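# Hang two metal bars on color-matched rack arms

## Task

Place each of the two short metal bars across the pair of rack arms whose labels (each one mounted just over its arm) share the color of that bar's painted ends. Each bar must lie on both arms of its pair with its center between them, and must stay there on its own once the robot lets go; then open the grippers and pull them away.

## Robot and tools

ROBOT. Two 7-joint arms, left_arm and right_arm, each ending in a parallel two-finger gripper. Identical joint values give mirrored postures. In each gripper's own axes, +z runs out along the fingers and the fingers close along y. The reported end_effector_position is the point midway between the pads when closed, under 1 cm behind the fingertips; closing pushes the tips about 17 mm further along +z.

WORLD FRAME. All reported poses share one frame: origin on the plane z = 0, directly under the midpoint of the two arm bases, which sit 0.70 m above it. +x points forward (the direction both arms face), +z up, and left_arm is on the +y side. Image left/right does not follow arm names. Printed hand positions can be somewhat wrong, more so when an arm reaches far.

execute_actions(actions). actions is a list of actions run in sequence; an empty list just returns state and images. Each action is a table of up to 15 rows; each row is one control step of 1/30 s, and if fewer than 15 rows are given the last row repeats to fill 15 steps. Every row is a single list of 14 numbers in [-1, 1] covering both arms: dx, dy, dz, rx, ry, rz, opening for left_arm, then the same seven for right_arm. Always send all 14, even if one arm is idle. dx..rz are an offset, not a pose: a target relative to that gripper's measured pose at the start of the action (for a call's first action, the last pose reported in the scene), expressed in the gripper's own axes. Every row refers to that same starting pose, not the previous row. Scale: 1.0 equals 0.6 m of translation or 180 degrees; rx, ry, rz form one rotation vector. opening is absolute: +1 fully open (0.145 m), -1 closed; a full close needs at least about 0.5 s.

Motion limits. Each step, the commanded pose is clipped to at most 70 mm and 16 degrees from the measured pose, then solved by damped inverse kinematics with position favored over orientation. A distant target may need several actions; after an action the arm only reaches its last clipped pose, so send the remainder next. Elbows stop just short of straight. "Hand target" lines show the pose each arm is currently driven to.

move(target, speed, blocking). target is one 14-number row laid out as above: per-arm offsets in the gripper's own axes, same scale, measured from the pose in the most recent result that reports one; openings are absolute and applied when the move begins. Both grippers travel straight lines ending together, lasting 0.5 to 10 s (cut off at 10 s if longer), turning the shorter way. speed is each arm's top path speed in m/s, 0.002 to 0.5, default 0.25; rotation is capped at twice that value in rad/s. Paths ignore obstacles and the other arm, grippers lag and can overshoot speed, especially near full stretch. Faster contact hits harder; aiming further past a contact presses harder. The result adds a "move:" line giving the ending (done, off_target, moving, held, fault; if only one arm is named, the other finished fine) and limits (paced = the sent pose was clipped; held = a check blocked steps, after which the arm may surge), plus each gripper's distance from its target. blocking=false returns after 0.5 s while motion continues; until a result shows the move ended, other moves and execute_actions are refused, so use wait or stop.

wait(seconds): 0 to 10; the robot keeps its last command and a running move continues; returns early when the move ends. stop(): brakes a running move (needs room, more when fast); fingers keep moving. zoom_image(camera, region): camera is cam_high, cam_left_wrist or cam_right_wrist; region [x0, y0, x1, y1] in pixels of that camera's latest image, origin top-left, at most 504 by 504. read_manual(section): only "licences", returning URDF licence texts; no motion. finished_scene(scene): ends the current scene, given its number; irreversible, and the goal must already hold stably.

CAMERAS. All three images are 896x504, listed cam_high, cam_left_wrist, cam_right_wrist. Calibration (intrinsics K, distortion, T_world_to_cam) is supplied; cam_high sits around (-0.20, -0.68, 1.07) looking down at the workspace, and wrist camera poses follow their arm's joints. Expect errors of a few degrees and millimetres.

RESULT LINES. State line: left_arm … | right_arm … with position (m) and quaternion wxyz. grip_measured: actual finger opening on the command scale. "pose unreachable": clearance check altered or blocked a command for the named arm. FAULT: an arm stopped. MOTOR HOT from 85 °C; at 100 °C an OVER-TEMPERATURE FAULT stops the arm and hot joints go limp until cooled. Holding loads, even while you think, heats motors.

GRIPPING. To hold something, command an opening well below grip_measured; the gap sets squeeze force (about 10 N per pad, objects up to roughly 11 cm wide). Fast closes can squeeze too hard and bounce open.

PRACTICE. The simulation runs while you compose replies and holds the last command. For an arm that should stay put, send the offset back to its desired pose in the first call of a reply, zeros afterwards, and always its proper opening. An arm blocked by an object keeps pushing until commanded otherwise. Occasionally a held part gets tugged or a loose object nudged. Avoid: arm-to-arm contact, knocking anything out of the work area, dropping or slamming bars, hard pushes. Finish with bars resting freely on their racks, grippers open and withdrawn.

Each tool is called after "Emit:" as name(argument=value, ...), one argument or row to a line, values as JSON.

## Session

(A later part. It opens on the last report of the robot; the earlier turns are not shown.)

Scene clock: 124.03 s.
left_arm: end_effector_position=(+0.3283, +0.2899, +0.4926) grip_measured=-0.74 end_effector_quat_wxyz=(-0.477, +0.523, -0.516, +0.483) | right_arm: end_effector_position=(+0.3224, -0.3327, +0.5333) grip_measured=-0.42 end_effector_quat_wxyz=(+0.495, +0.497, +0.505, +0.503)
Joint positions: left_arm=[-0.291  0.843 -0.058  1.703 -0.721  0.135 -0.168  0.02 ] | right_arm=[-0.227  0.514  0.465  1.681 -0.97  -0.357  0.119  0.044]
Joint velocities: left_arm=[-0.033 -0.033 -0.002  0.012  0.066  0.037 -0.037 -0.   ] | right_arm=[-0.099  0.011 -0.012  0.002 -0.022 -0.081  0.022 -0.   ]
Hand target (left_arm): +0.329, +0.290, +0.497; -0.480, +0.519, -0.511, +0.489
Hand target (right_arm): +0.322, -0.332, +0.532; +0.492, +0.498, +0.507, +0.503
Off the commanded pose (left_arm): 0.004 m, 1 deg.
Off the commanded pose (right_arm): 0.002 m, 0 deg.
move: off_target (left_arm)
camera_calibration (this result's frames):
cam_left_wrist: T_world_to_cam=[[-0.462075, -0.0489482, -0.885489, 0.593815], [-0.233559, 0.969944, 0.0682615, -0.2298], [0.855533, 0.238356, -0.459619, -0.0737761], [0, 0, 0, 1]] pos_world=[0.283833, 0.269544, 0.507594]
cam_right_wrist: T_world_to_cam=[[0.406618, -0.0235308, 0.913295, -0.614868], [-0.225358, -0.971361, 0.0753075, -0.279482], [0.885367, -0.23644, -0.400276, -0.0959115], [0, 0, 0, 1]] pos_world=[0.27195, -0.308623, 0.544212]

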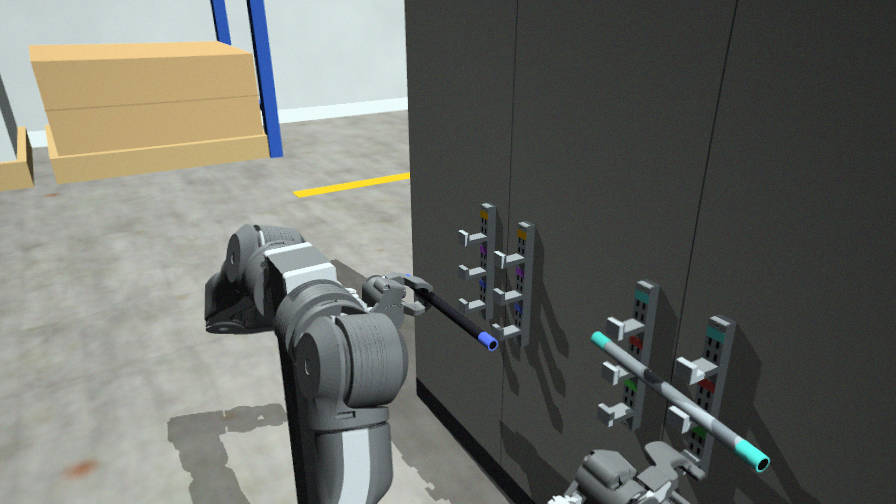

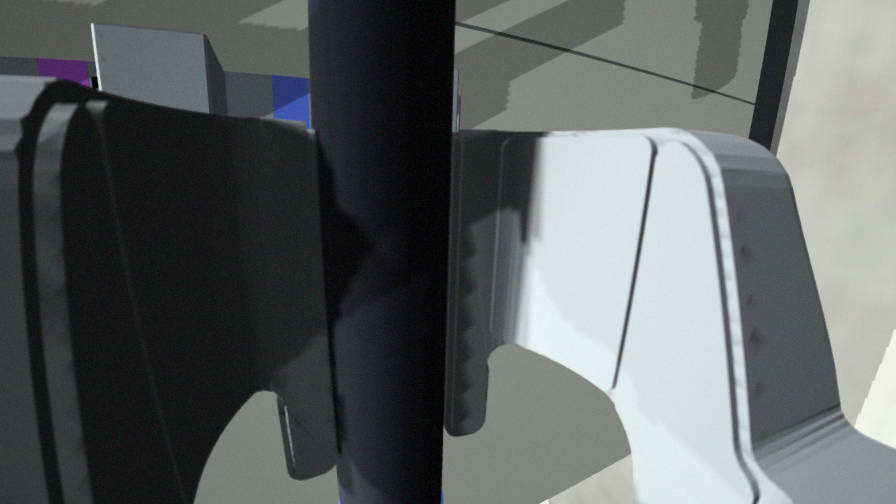

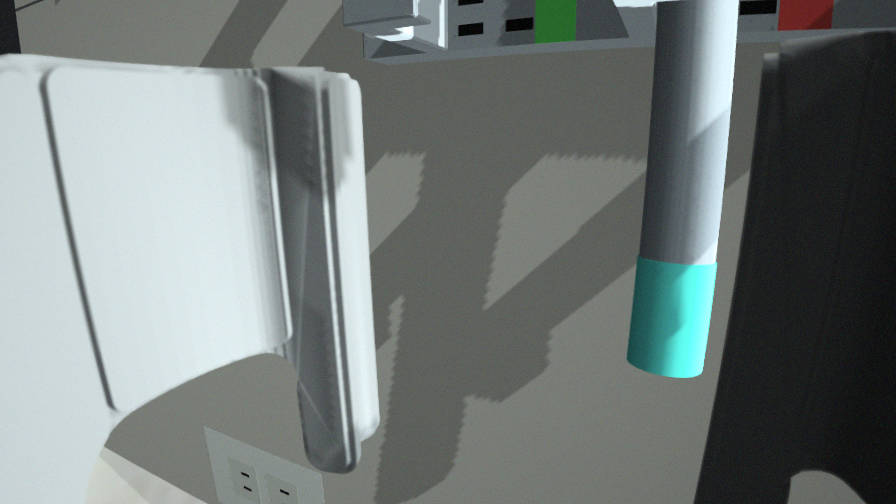

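Emit:
move(
  target=[0,0.025,0.05,0,0,0,-1,0,0.025,0.07,0,0,0,-0.42],
  speed=0.06,
)

Scene clock: 126.70 s.
left_arm: end_effector_position=(+0.3569, +0.2910, +0.4748) grip_measured=-0.74 end_effector_quat_wxyz=(-0.477, +0.524, -0.518, +0.479) | right_arm: end_effector_position=(+0.3641, -0.3315, +0.5486) grip_measured=-0.42 end_effector_quat_wxyz=(+0.495, +0.496, +0.503, +0.506)
Joint positions: left_arm=[-0.091  0.78  -0.177  1.521 -0.77   0.093 -0.166  0.02 ] | right_arm=[-0.005  0.538  0.369  1.572 -0.994 -0.33   0.191  0.044]
Joint velocities: left_arm=[-0.077 -0.055 -0.007  0.002  0.022 -0.022 -0.007 -0.   ] | right_arm=[-0.055 -0.077  0.002  0.002 -0.037 -0.022 -0.037  0.   ]
Hand target (left_arm): +0.357, +0.290, +0.476; -0.477, +0.523, -0.516, +0.482
Hand target (right_arm): +0.364, -0.332, +0.547; +0.495, +0.498, +0.505, +0.503
Off the commanded pose (left_arm): 0.001 m, 0 deg.
Off the commanded pose (right_arm): 0.001 m, 1 deg.
move: done
camera_calibration (this result's frames):
cam_left_wrist: T_world_to_cam=[[-0.467088, -0.0461537, -0.883006, 0.591164], [-0.236355, 0.968815, 0.0743872, -0.224555], [0.852036, 0.243448, -0.46343, -0.105063], [0, 0, 0, 1]] pos_world=[0.312568, 0.270414, 0.490016]
cam_right_wrist: T_world_to_cam=[[0.399181, -0.02662, 0.916485, -0.645825], [-0.224952, -0.97187, 0.0697508, -0.26737], [0.888848, -0.234009, -0.393941, -0.130387], [0, 0, 0, 1]] pos_world=[0.31355, -0.307552, 0.559173]

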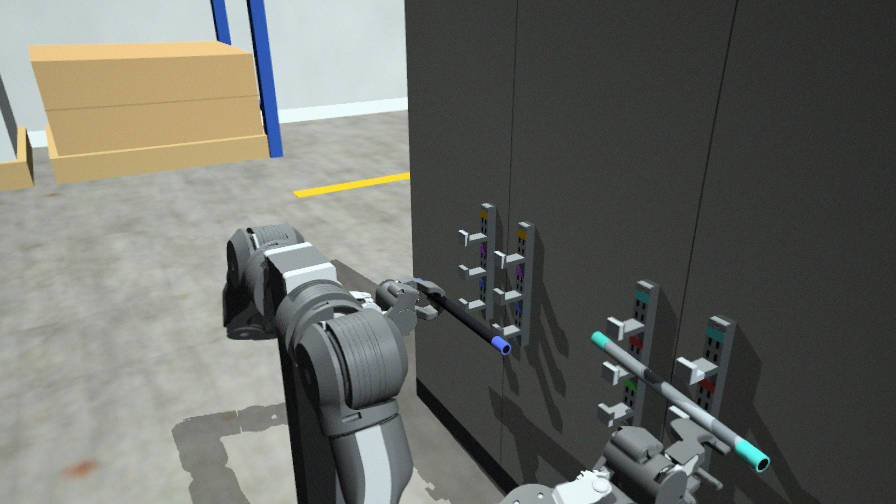

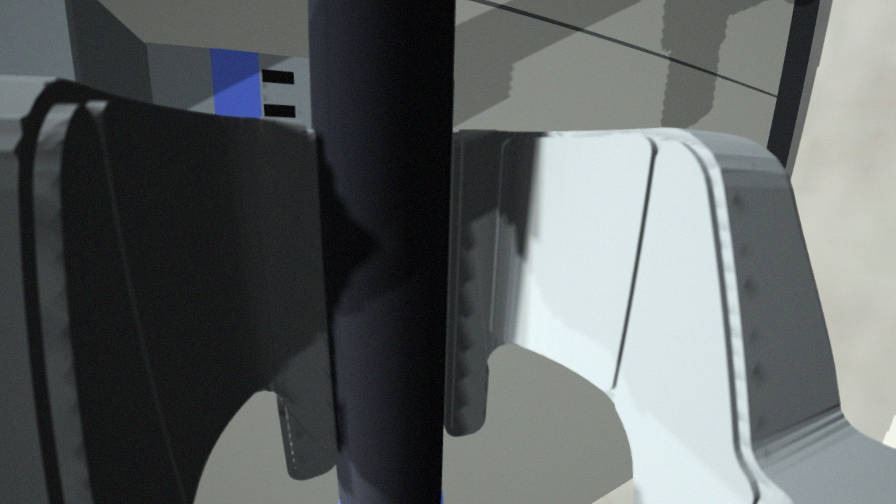

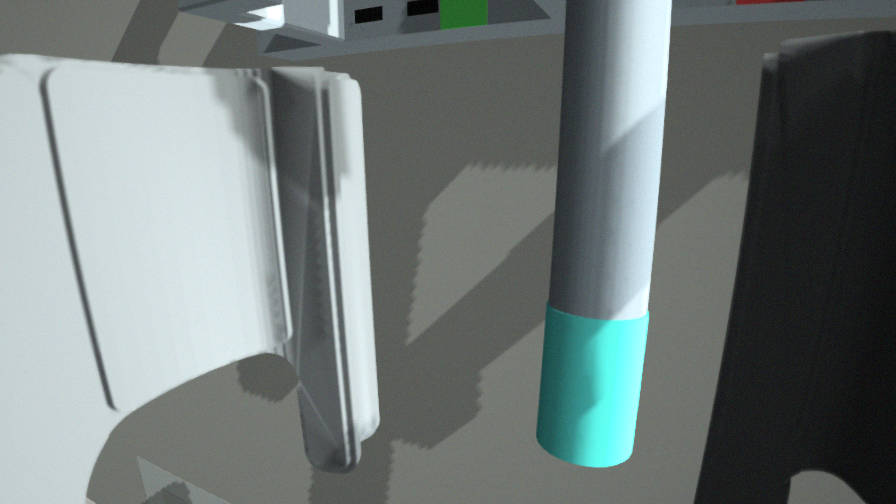

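Emit:
zoom_image(
  camera="cam_high",
  region=[400,190,560,360],
)

Region (400, 190, 560, 360) of cam_high's 896x504 image, scaled by 2.965, with more detail than that image has; it fills the left 474 columns of this view, and the rest is white.

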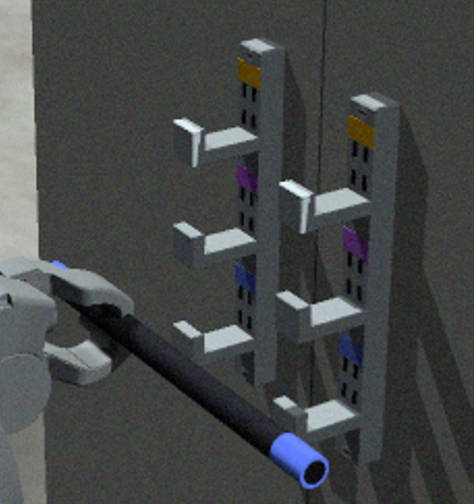

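Emit:
move(
  target=[0,-0.009,0.06,0,0,0,-1,0,0.004,0.06,0,0,0,-0.42],
  speed=0.04,
)

Scene clock: 128.60 s.
left_arm: end_effector_position=(+0.3936, +0.2929, +0.4813) grip_measured=-0.74 end_effector_quat_wxyz=(+0.482, -0.521, +0.514, -0.481) | right_arm: end_effector_position=(+0.3994, -0.3318, +0.5501) grip_measured=-0.42 end_effector_quat_wxyz=(+0.495, +0.497, +0.503, +0.505)
Joint positions: left_arm=[ 0.12   0.739 -0.261  1.371 -0.79   0.061 -0.131  0.02 ] | right_arm=[ 0.182  0.536  0.276  1.416 -1.049 -0.329  0.19   0.044]
Joint velocities: left_arm=[-0.033 -0.033 -0.002  0.007 -0.007  0.022 -0.037 -0.   ] | right_arm=[ 0.033  0.011  0.012 -0.012 -0.007 -0.022 -0.037 -0.   ]
Hand target (left_arm): +0.393, +0.292, +0.478; +0.478, -0.523, +0.518, -0.479
Hand target (right_arm): +0.400, -0.331, +0.550; +0.496, +0.497, +0.502, +0.506
Off the commanded pose (left_arm): 0.005 m, 1 deg.
Off the commanded pose (right_arm): 0.001 m, 0 deg.
move: off_target (left_arm)
camera_calibration (this result's frames):
cam_left_wrist: T_world_to_cam=[[-0.454759, -0.0450202, -0.889476, 0.612076], [-0.24034, 0.967872, 0.0738896, -0.216027], [0.857573, 0.247379, -0.450969, -0.143126], [0, 0, 0, 1]] pos_world=[0.349168, 0.272049, 0.495844]
cam_right_wrist: T_world_to_cam=[[0.402233, -0.0272445, 0.915132, -0.662014], [-0.226539, -0.971436, 0.0706509, -0.259487], [0.887068, -0.235731, -0.396915, -0.159437], [0, 0, 0, 1]] pos_world=[0.348931, -0.307696, 0.56088]

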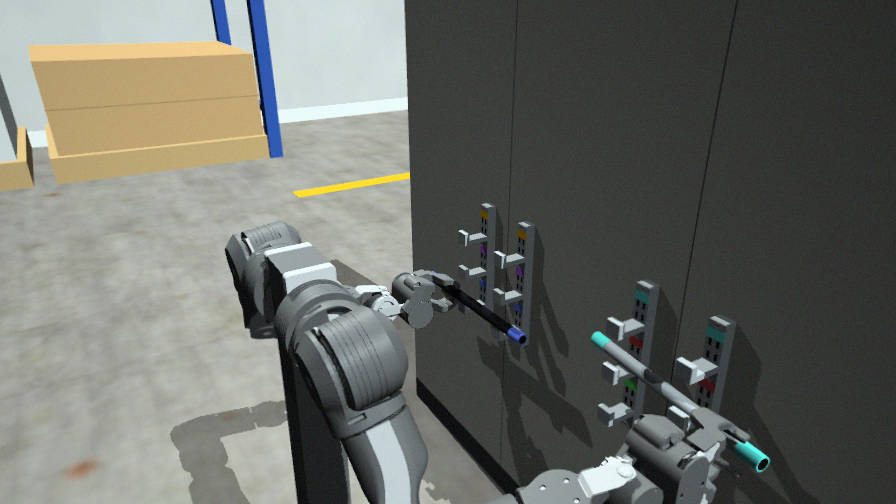

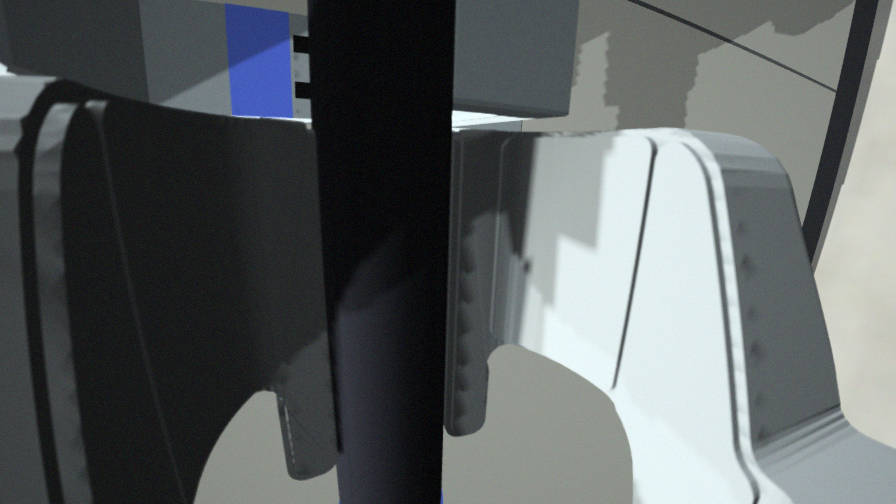

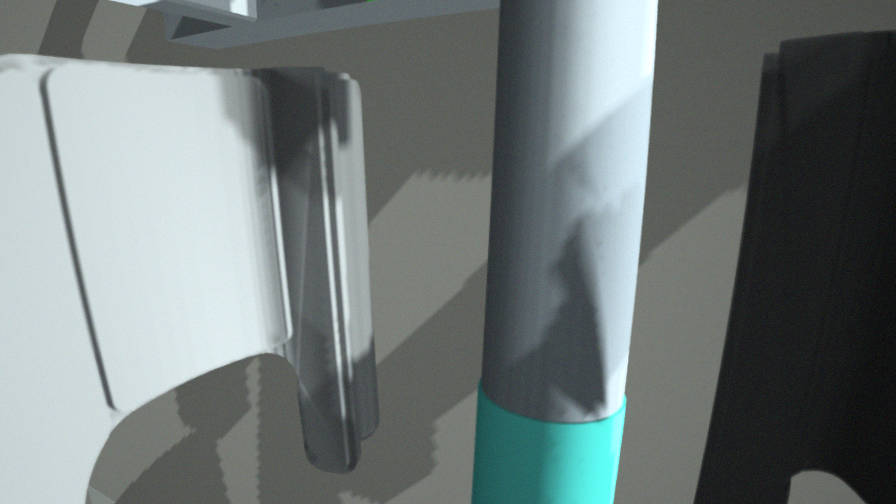

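Emit:
execute_actions(
  actions=[
    [[0,-0.024,0,0,0,0,-1,0,0,0.03,0,0,0,-0.42]],
    [[0,0,0.03,0,0,0,-1,0,0,0.025,0,0,0,-0.42]],
    [[0,0,0.0,0,0,0,-1,0,0,0,0,0,0,-0.42]],
  ],
)

Scene clock: 130.67 s.
left_arm: end_effector_position=(+0.4119, +0.2928, +0.4926) grip_measured=-0.74 end_effector_quat_wxyz=(+0.482, -0.521, +0.518, -0.477) | right_arm: end_effector_position=(+0.4324, -0.3295, +0.5473) grip_measured=-0.42 end_effector_quat_wxyz=(+0.491, +0.500, +0.505, +0.504)
Joint positions: left_arm=[ 0.219  0.728 -0.284  1.331 -0.801  0.052 -0.067  0.02 ] | right_arm=[ 0.354  0.525  0.181  1.238 -1.1   -0.333  0.158  0.044]
Joint velocities: left_arm=[-0.055 -0.055  0.012 -0.017 -0.007  0.022 -0.022 -0.   ] | right_arm=[ 0.077  0.011 -0.002 -0.012  0.022  0.022 -0.007 -0.   ]
Hand target (left_arm): +0.412, +0.293, +0.493; +0.481, -0.522, +0.518, -0.477
Hand target (right_arm): +0.432, -0.329, +0.547; +0.491, +0.500, +0.505, +0.504
Off the commanded pose (left_arm): 0.000 m, 0 deg.
Off the commanded pose (right_arm): 0.000 m, 0 deg.
camera_calibration (this result's frames):
cam_left_wrist: T_world_to_cam=[[-0.463012, -0.0380601, -0.885535, 0.629836], [-0.238508, 0.967577, 0.0831205, -0.21766], [0.853659, 0.249693, -0.457077, -0.149781], [0, 0, 0, 1]] pos_world=[0.367569, 0.271973, 0.507372]
cam_right_wrist: T_world_to_cam=[[0.411081, -0.0291168, 0.911133, -0.674875], [-0.22315, -0.972296, 0.0696085, -0.250755], [0.883864, -0.231934, -0.40619, -0.181653], [0, 0, 0, 1]] pos_world=[0.382029, -0.30559, 0.55857]

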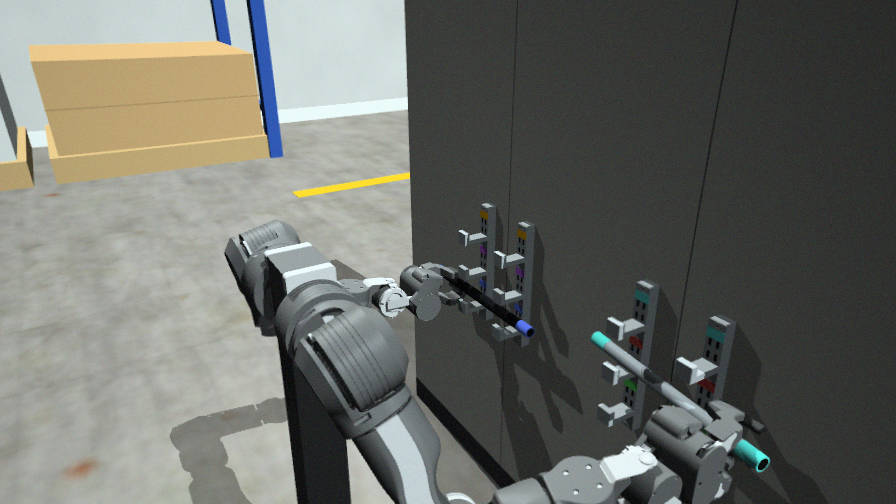

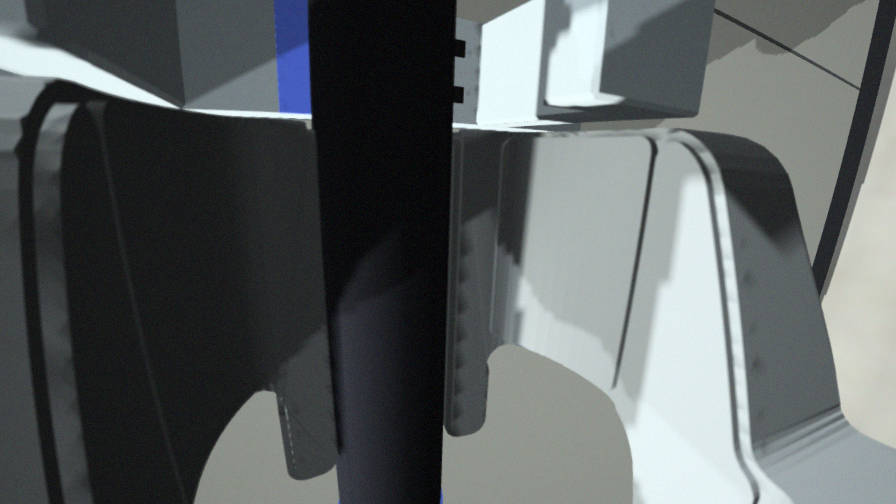

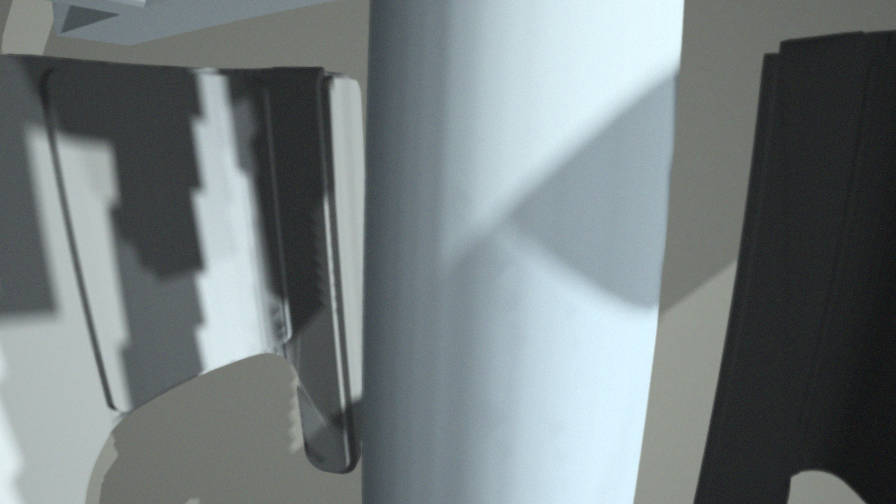

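Emit:
execute_actions(
  actions=[
    [[0,0,0.025,0,0,0,-1,0,-0.012,0,0,0,0,-0.6]],
    [[0,0,0.015,0,0,0,-1,0,0,0,0,0,0,-0.9]],
    [[0,0.02,0,0,0,0,-1,0,0,0,0,0,0,-1]],
    [[0,0.012,0,0,0,0,-1,0,0,0,0,0,0,-1]],
  ],
)

Scene clock: 133.00 s.
left_arm: end_effector_position=(+0.4336, +0.2961, +0.4671) grip_measured=-0.74 end_effector_quat_wxyz=(-0.480, +0.530, -0.521, +0.466) | right_arm: end_effector_position=(+0.4322, -0.3321, +0.5466) grip_measured=-1.00 end_effector_quat_wxyz=(+0.496, +0.500, +0.492, +0.512)
Joint positions: left_arm=[ 0.349  0.635 -0.337  1.101 -0.865 -0.008 -0.115  0.02 ] | right_arm=[ 0.351  0.525  0.177  1.218 -1.089 -0.328  0.113  0.   ]
Joint velocities: left_arm=[ 0.011  0.077  0.002  0.002  0.066  0.066 -0.007  0.   ] | right_arm=[-0.033  0.011 -0.017  0.007 -0.037  0.007 -0.081 -0.   ]
Hand target (left_arm): +0.433, +0.295, +0.464; -0.477, +0.530, -0.526, +0.464
Hand target (right_arm): +0.432, -0.332, +0.546; +0.496, +0.500, +0.494, +0.510
Off the commanded pose (left_arm): 0.004 m, 1 deg.
Off the commanded pose (right_arm): 0.001 m, 0 deg.
camera_calibration (this result's frames):
cam_left_wrist: T_world_to_cam=[[-0.48383, -0.0419619, -0.874155, 0.6223], [-0.25158, 0.963358, 0.0930014, -0.211203], [0.838222, 0.264917, -0.476659, -0.169417], [0, 0, 0, 1]] pos_world=[0.389962, 0.274458, 0.482875]
cam_right_wrist: T_world_to_cam=[[0.386881, -0.0478929, 0.920885, -0.675381], [-0.233791, -0.971115, 0.0477148, -0.236359], [0.892, -0.233755, -0.386903, -0.197017], [0, 0, 0, 1]] pos_world=[0.381773, -0.307932, 0.556999]

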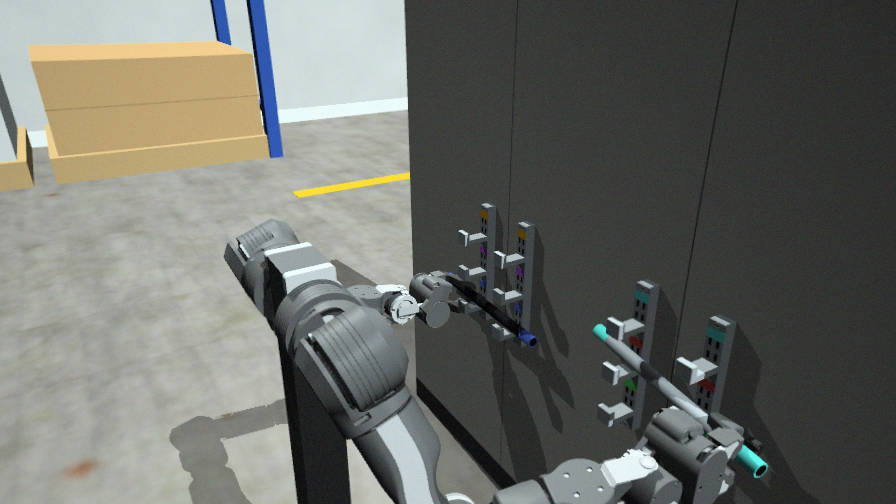

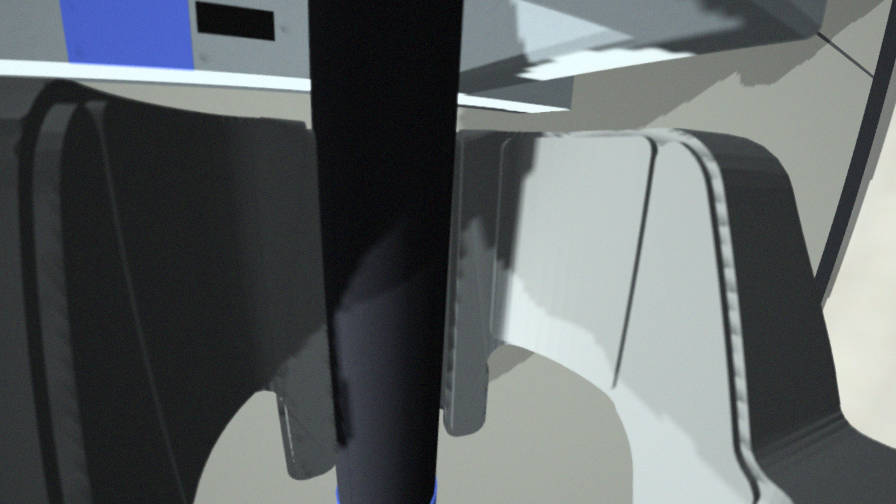

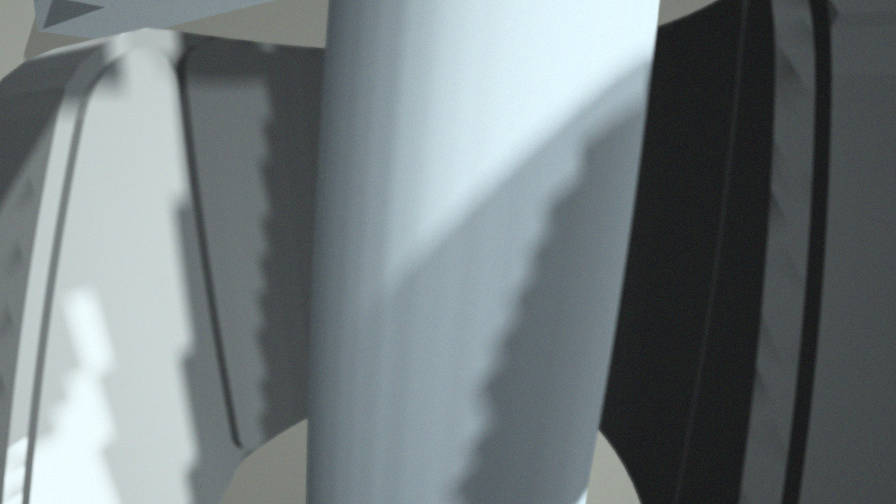

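Emit:
execute_actions(
  actions=[
    [[0,0.008,0,0,0,0,-1,0,0,0,0,0,0,-0.45]],
    [[0,0,0,0,0,0,-0.6,0,0,-0.045,0,0,0,-0.45]],
    [[0,0,0,0,0,0,-0.4,0,0,0,0,0,0,-0.45]],
  ],
)

Scene clock: 135.03 s.
left_arm: end_effector_position=(+0.4341, +0.2965, +0.4669) grip_measured=-0.40 end_effector_quat_wxyz=(-0.483, +0.528, -0.517, +0.470) | right_arm: end_effector_position=(+0.4053, -0.3325, +0.5462) grip_measured=-0.45 end_effector_quat_wxyz=(+0.496, +0.500, +0.492, +0.512)
Joint positions: left_arm=[ 0.352  0.629 -0.337  1.086 -0.867 -0.013 -0.138  0.045] | right_arm=[ 0.207  0.533  0.248  1.366 -1.047 -0.32   0.143  0.042]
Joint velocities: left_arm=[ 0.055  0.011 -0.012 -0.007 -0.022 -0.022  0.022  0.   ] | right_arm=[ 0.055 -0.055 -0.007  0.012  0.066 -0.037 -0.037 -0.   ]
Hand target (left_arm): +0.434, +0.297, +0.467; -0.483, +0.528, -0.517, +0.470
Hand target (right_arm): +0.405, -0.333, +0.546; +0.496, +0.500, +0.492, +0.512
Off the commanded pose (left_arm): 0.000 m, 0 deg.
Off the commanded pose (right_arm): 0.000 m, 0 deg.
camera_calibration (this result's frames):
cam_left_wrist: T_world_to_cam=[[-0.471687, -0.0450719, -0.880614, 0.621023], [-0.254044, 0.963293, 0.086771, -0.207493], [0.844378, 0.264643, -0.465822, -0.17767], [0, 0, 0, 1]] pos_world=[0.390236, 0.274887, 0.482123]
cam_right_wrist: T_world_to_cam=[[0.38632, -0.0489903, 0.921063, -0.664767], [-0.235183, -0.970814, 0.0470061, -0.241999], [0.891878, -0.234778, -0.386566, -0.1737], [0, 0, 0, 1]] pos_world=[0.354818, -0.308284, 0.556521]

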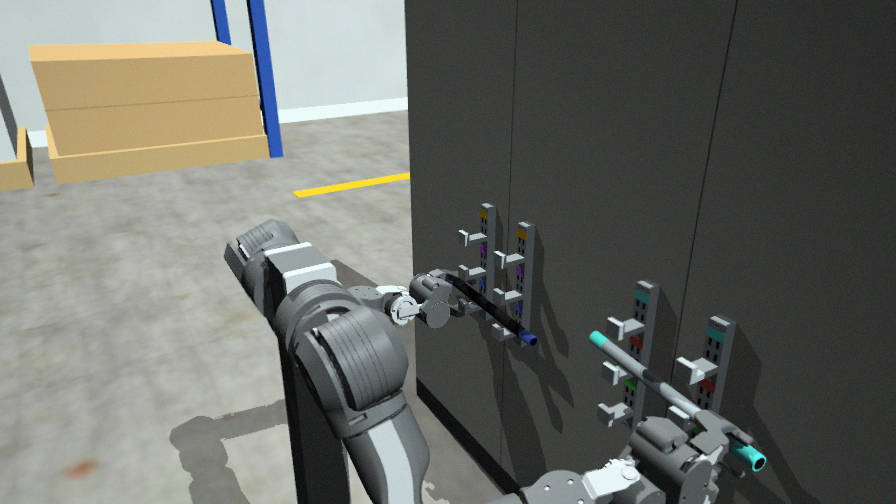

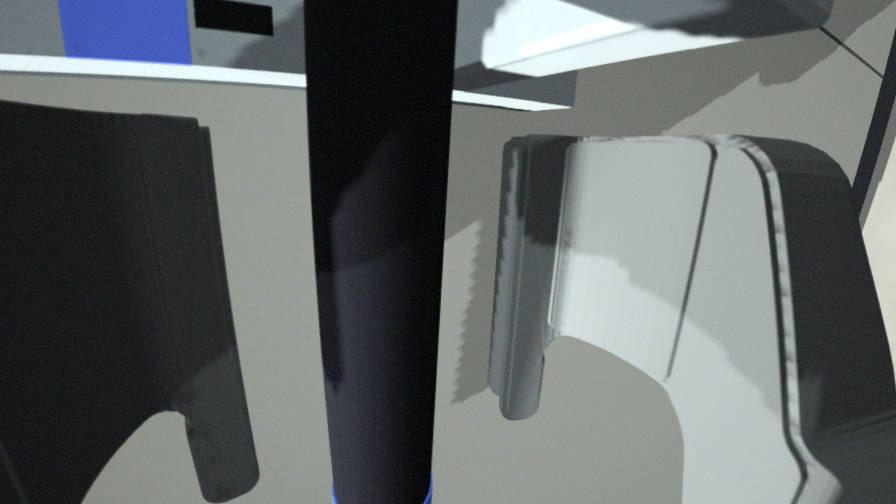

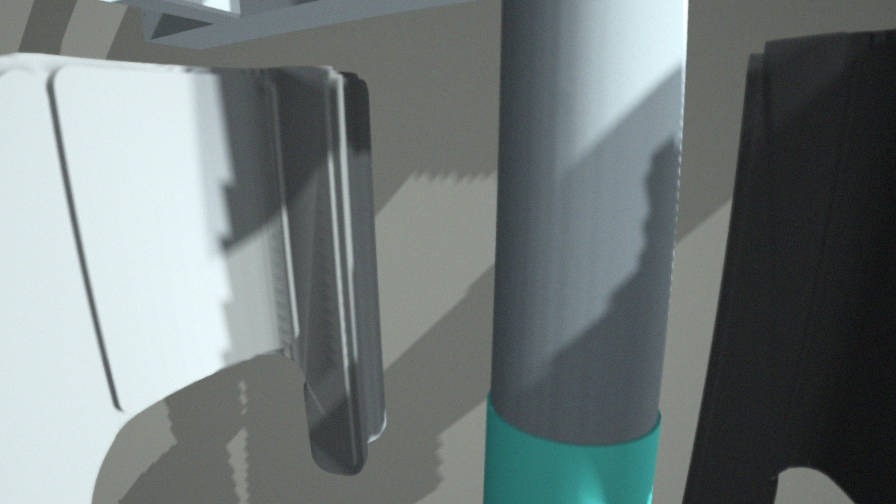

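Emit:
execute_actions(
  actions=[
    [[0,0,-0.08,0,0,0,-0.4,0,0.008,0.005,0,0,0,-0.6]],
    [[0,0,-0.08,0,0,0,-0.4,0,0,0,0,0,0,-0.9]],
    [[0,0,-0.08,0,0,0,-0.4,0,0,0,0,0,0,-1]],
  ],
)

Scene clock: 137.00 s.
left_arm: end_effector_position=(+0.2905, +0.2937, +0.4789) grip_measured=-0.40 end_effector_quat_wxyz=(-0.481, +0.533, -0.514, +0.469) | right_arm: end_effector_position=(+0.4083, -0.3328, +0.5518) grip_measured=-0.74 end_effector_quat_wxyz=(+0.498, +0.499, +0.490, +0.513)
Joint positions: left_arm=[-0.513  0.834  0.025  1.777 -0.729  0.162 -0.26   0.045] | right_arm=[ 0.227  0.533  0.248  1.365 -1.047 -0.318  0.156  0.019]
Joint velocities: left_arm=[ 0.077 -0.011 -0.002  0.007 -0.007 -0.037 -0.022 -0.   ] | right_arm=[ 0.033  0.033  0.007 -0.017 -0.007 -0.022  0.081 -0.   ]
Hand target (left_arm): +0.290, +0.293, +0.478; -0.480, +0.533, -0.515, +0.470
Hand target (right_arm): +0.408, -0.333, +0.552; +0.498, +0.499, +0.490, +0.513
Off the commanded pose (left_arm): 0.001 m, 0 deg.
Off the commanded pose (right_arm): 0.000 m, 0 deg.
camera_calibration (this result's frames):
cam_left_wrist: T_world_to_cam=[[-0.476015, -0.0555308, -0.877682, 0.566677], [-0.259911, 0.962306, 0.0800787, -0.237087], [0.840153, 0.266238, -0.472505, -0.0461675], [0, 0, 0, 1]] pos_world=[0.246913, 0.27191, 0.494534]
cam_right_wrist: T_world_to_cam=[[0.380838, -0.0489577, 0.923345, -0.670181], [-0.236398, -0.970565, 0.0460419, -0.240681], [0.893912, -0.235811, -0.381201, -0.178383], [0, 0, 0, 1]] pos_world=[0.357793, -0.308472, 0.56189]

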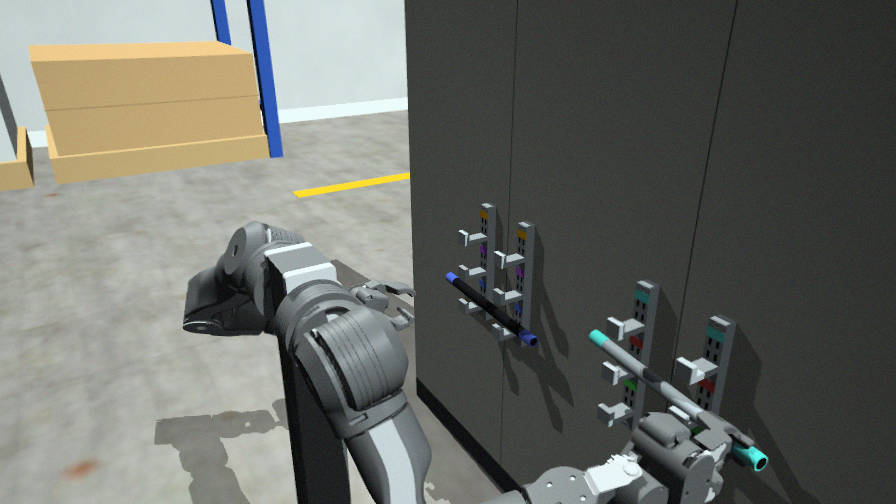

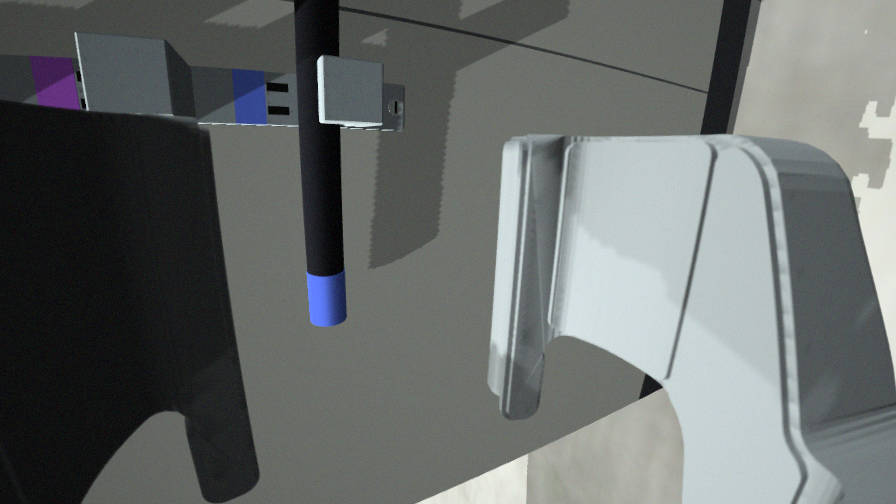

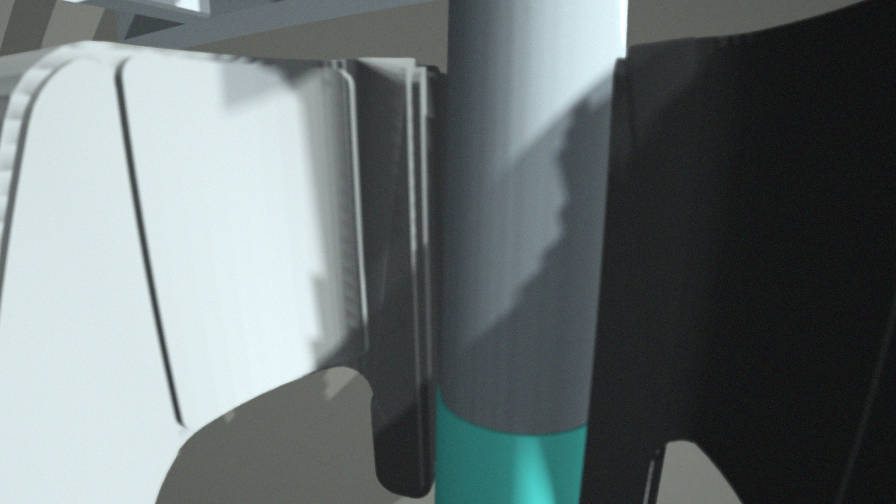

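Emit:
execute_actions(
  actions=[
    [[0,0,0,0,0,0,-0.4,0,0.025,0,0,0,0,-1]],
    [[0,0,0,0,0,0,-0.4,0,0.022,0,0,0,0,-1]],
    [[0,0,0,0,0,0,-0.4,0,0,0,0,0,0,-1]],
  ],
)

Scene clock: 142.23 s.
left_arm: end_effector_position=(+0.2905, +0.2937, +0.4789) grip_measured=-0.40 end_effector_quat_wxyz=(-0.481, +0.533, -0.514, +0.469) | right_arm: end_effector_position=(+0.4080, -0.3321, +0.5772) grip_measured=-0.74 end_effector_quat_wxyz=(+0.498, +0.497, +0.498, +0.507)
Joint positions: left_arm=[-0.513  0.834  0.025  1.777 -0.729  0.162 -0.26   0.045] | right_arm=[ 0.252  0.551  0.275  1.447 -1.021 -0.305  0.284  0.019]
Joint velocities: left_arm=[ 0.055  0.033 -0.012  0.007  0.037 -0.007  0.007 -0.   ] | right_arm=[-0.011 -0.055 -0.012  0.022 -0.037  0.066 -0.037  0.   ]
Hand target (left_arm): +0.291, +0.294, +0.479; -0.481, +0.533, -0.514, +0.469
Hand target (right_arm): +0.408, -0.332, +0.578; +0.497, +0.497, +0.496, +0.509
Off the commanded pose (left_arm): 0.000 m, 0 deg.
Off the commanded pose (right_arm): 0.001 m, 0 deg.
camera_calibration (this result's frames):
cam_left_wrist: T_world_to_cam=[[-0.476015, -0.0555308, -0.877682, 0.566677], [-0.259911, 0.962306, 0.0800787, -0.237087], [0.840153, 0.266238, -0.472505, -0.0461675], [0, 0, 0, 1]] pos_world=[0.246913, 0.27191, 0.494534]
cam_right_wrist: T_world_to_cam=[[0.3924, -0.0337471, 0.919175, -0.690675], [-0.233032, -0.97037, 0.0638555, -0.252854], [0.889786, -0.239254, -0.388638, -0.163448], [0, 0, 0, 1]] pos_world=[0.357532, -0.307776, 0.587476]

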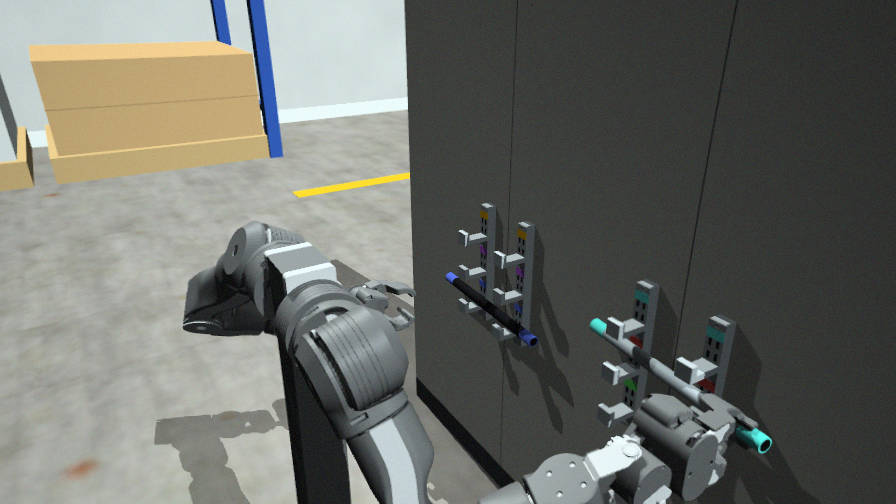

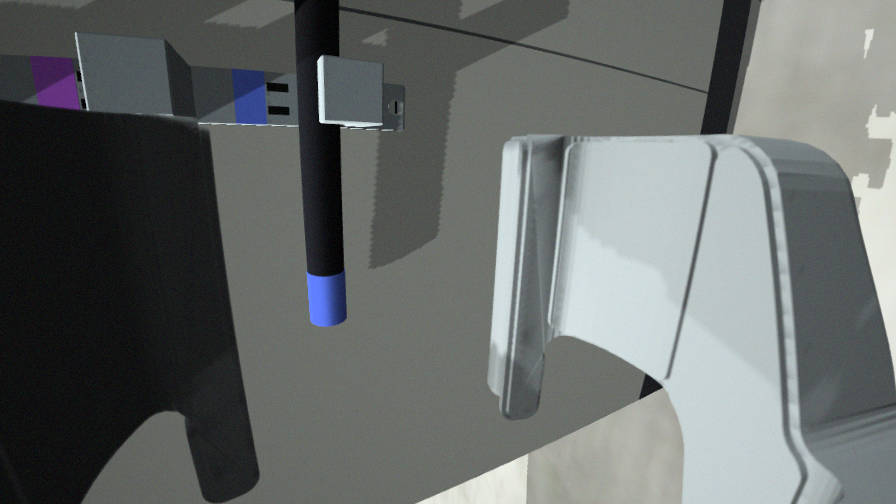

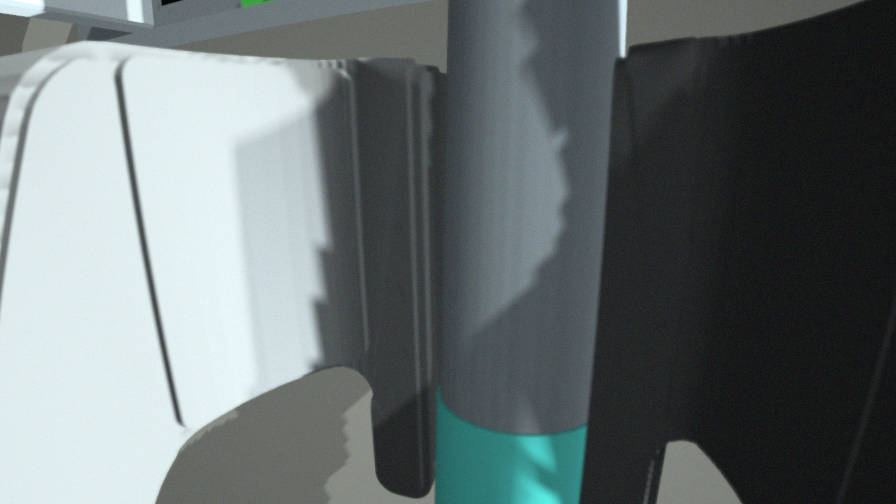

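Emit:
move(
  target=[0,0,0,0,0,0,-0.4,0,0.002,-0.15,0,0,0,-1],
  speed=0.04,
)

Scene clock: 144.93 s.
left_arm: end_effector_position=(+0.2905, +0.2937, +0.4789) grip_measured=-0.40 end_effector_quat_wxyz=(-0.481, +0.533, -0.514, +0.469) | right_arm: end_effector_position=(+0.3190, -0.3325, +0.5763) grip_measured=-0.74 end_effector_quat_wxyz=(+0.496, +0.498, +0.503, +0.502)
Joint positions: left_arm=[-0.513  0.834  0.025  1.777 -0.729  0.162 -0.26   0.045] | right_arm=[-0.2    0.522  0.564  1.826 -0.88  -0.339  0.332  0.019]
Joint velocities: left_arm=[ 0.055 -0.033 -0.007  0.007  0.037 -0.051 -0.037  0.   ] | right_arm=[-0.121 -0.033 -0.012 -0.007 -0.037  0.022 -0.007  0.   ]
Hand target (left_arm): +0.291, +0.294, +0.479; -0.481, +0.533, -0.514, +0.469
Hand target (right_arm): +0.319, -0.332, +0.580; +0.497, +0.495, +0.500, +0.507
Off the commanded pose (left_arm): 0.000 m, 0 deg.
Off the commanded pose (right_arm): 0.002 m, 1 deg.
move: done
camera_calibration (this result's frames):
cam_left_wrist: T_world_to_cam=[[-0.476015, -0.0555308, -0.877682, 0.566677], [-0.259911, 0.962306, 0.0800787, -0.237087], [0.840153, 0.266238, -0.472505, -0.0461675], [0, 0, 0, 1]] pos_world=[0.246913, 0.27191, 0.494534]
cam_right_wrist: T_world_to_cam=[[0.404132, -0.0269128, 0.914305, -0.653624], [-0.230396, -0.970334, 0.0732755, -0.28018], [0.885209, -0.240265, -0.398343, -0.0780349], [0, 0, 0, 1]] pos_world=[0.268675, -0.308208, 0.587057]

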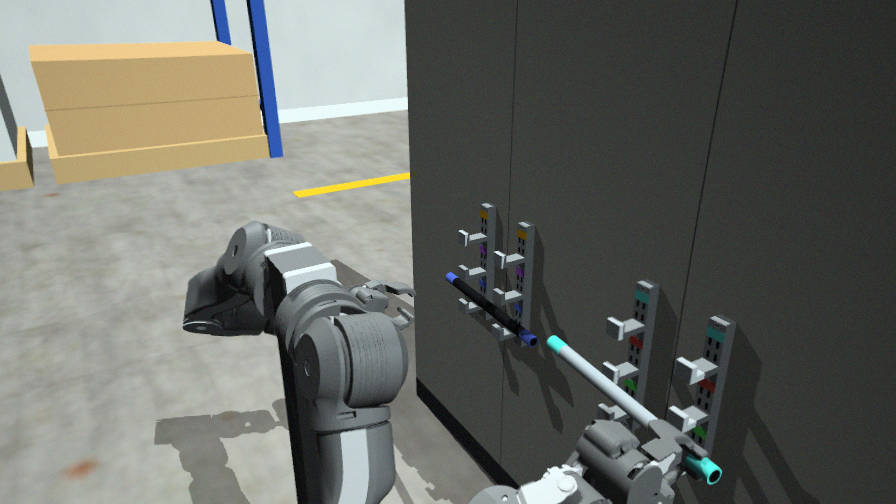

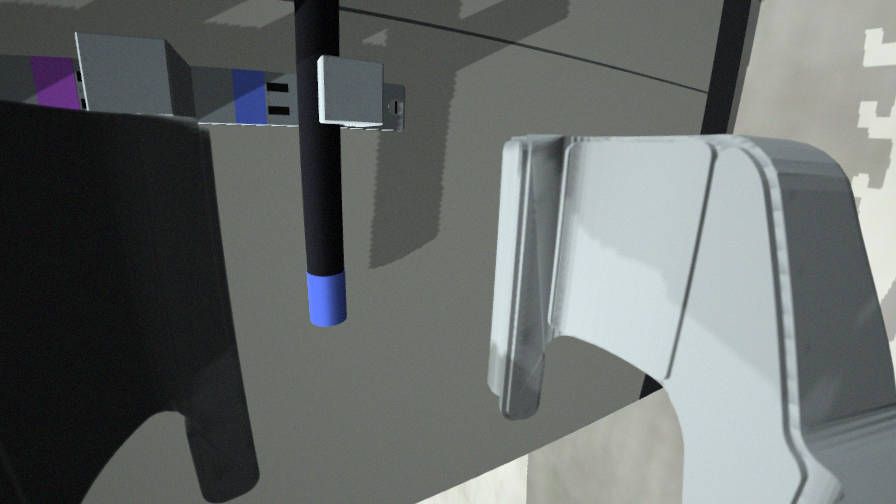

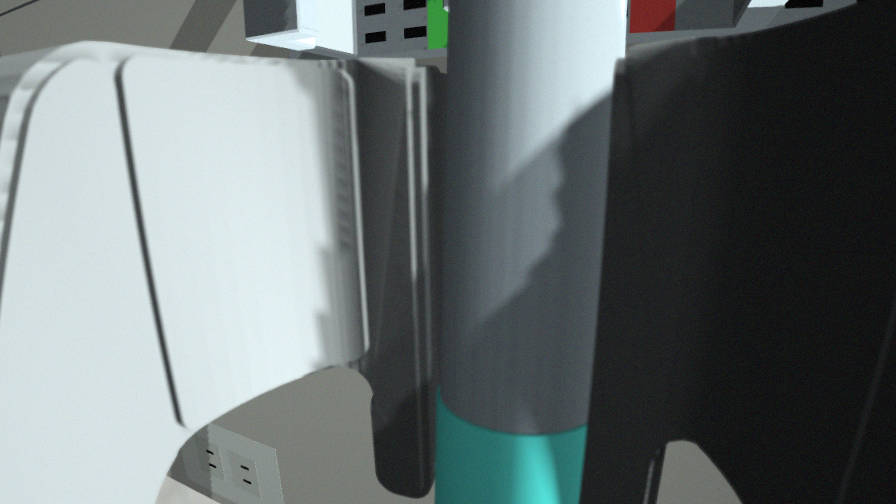

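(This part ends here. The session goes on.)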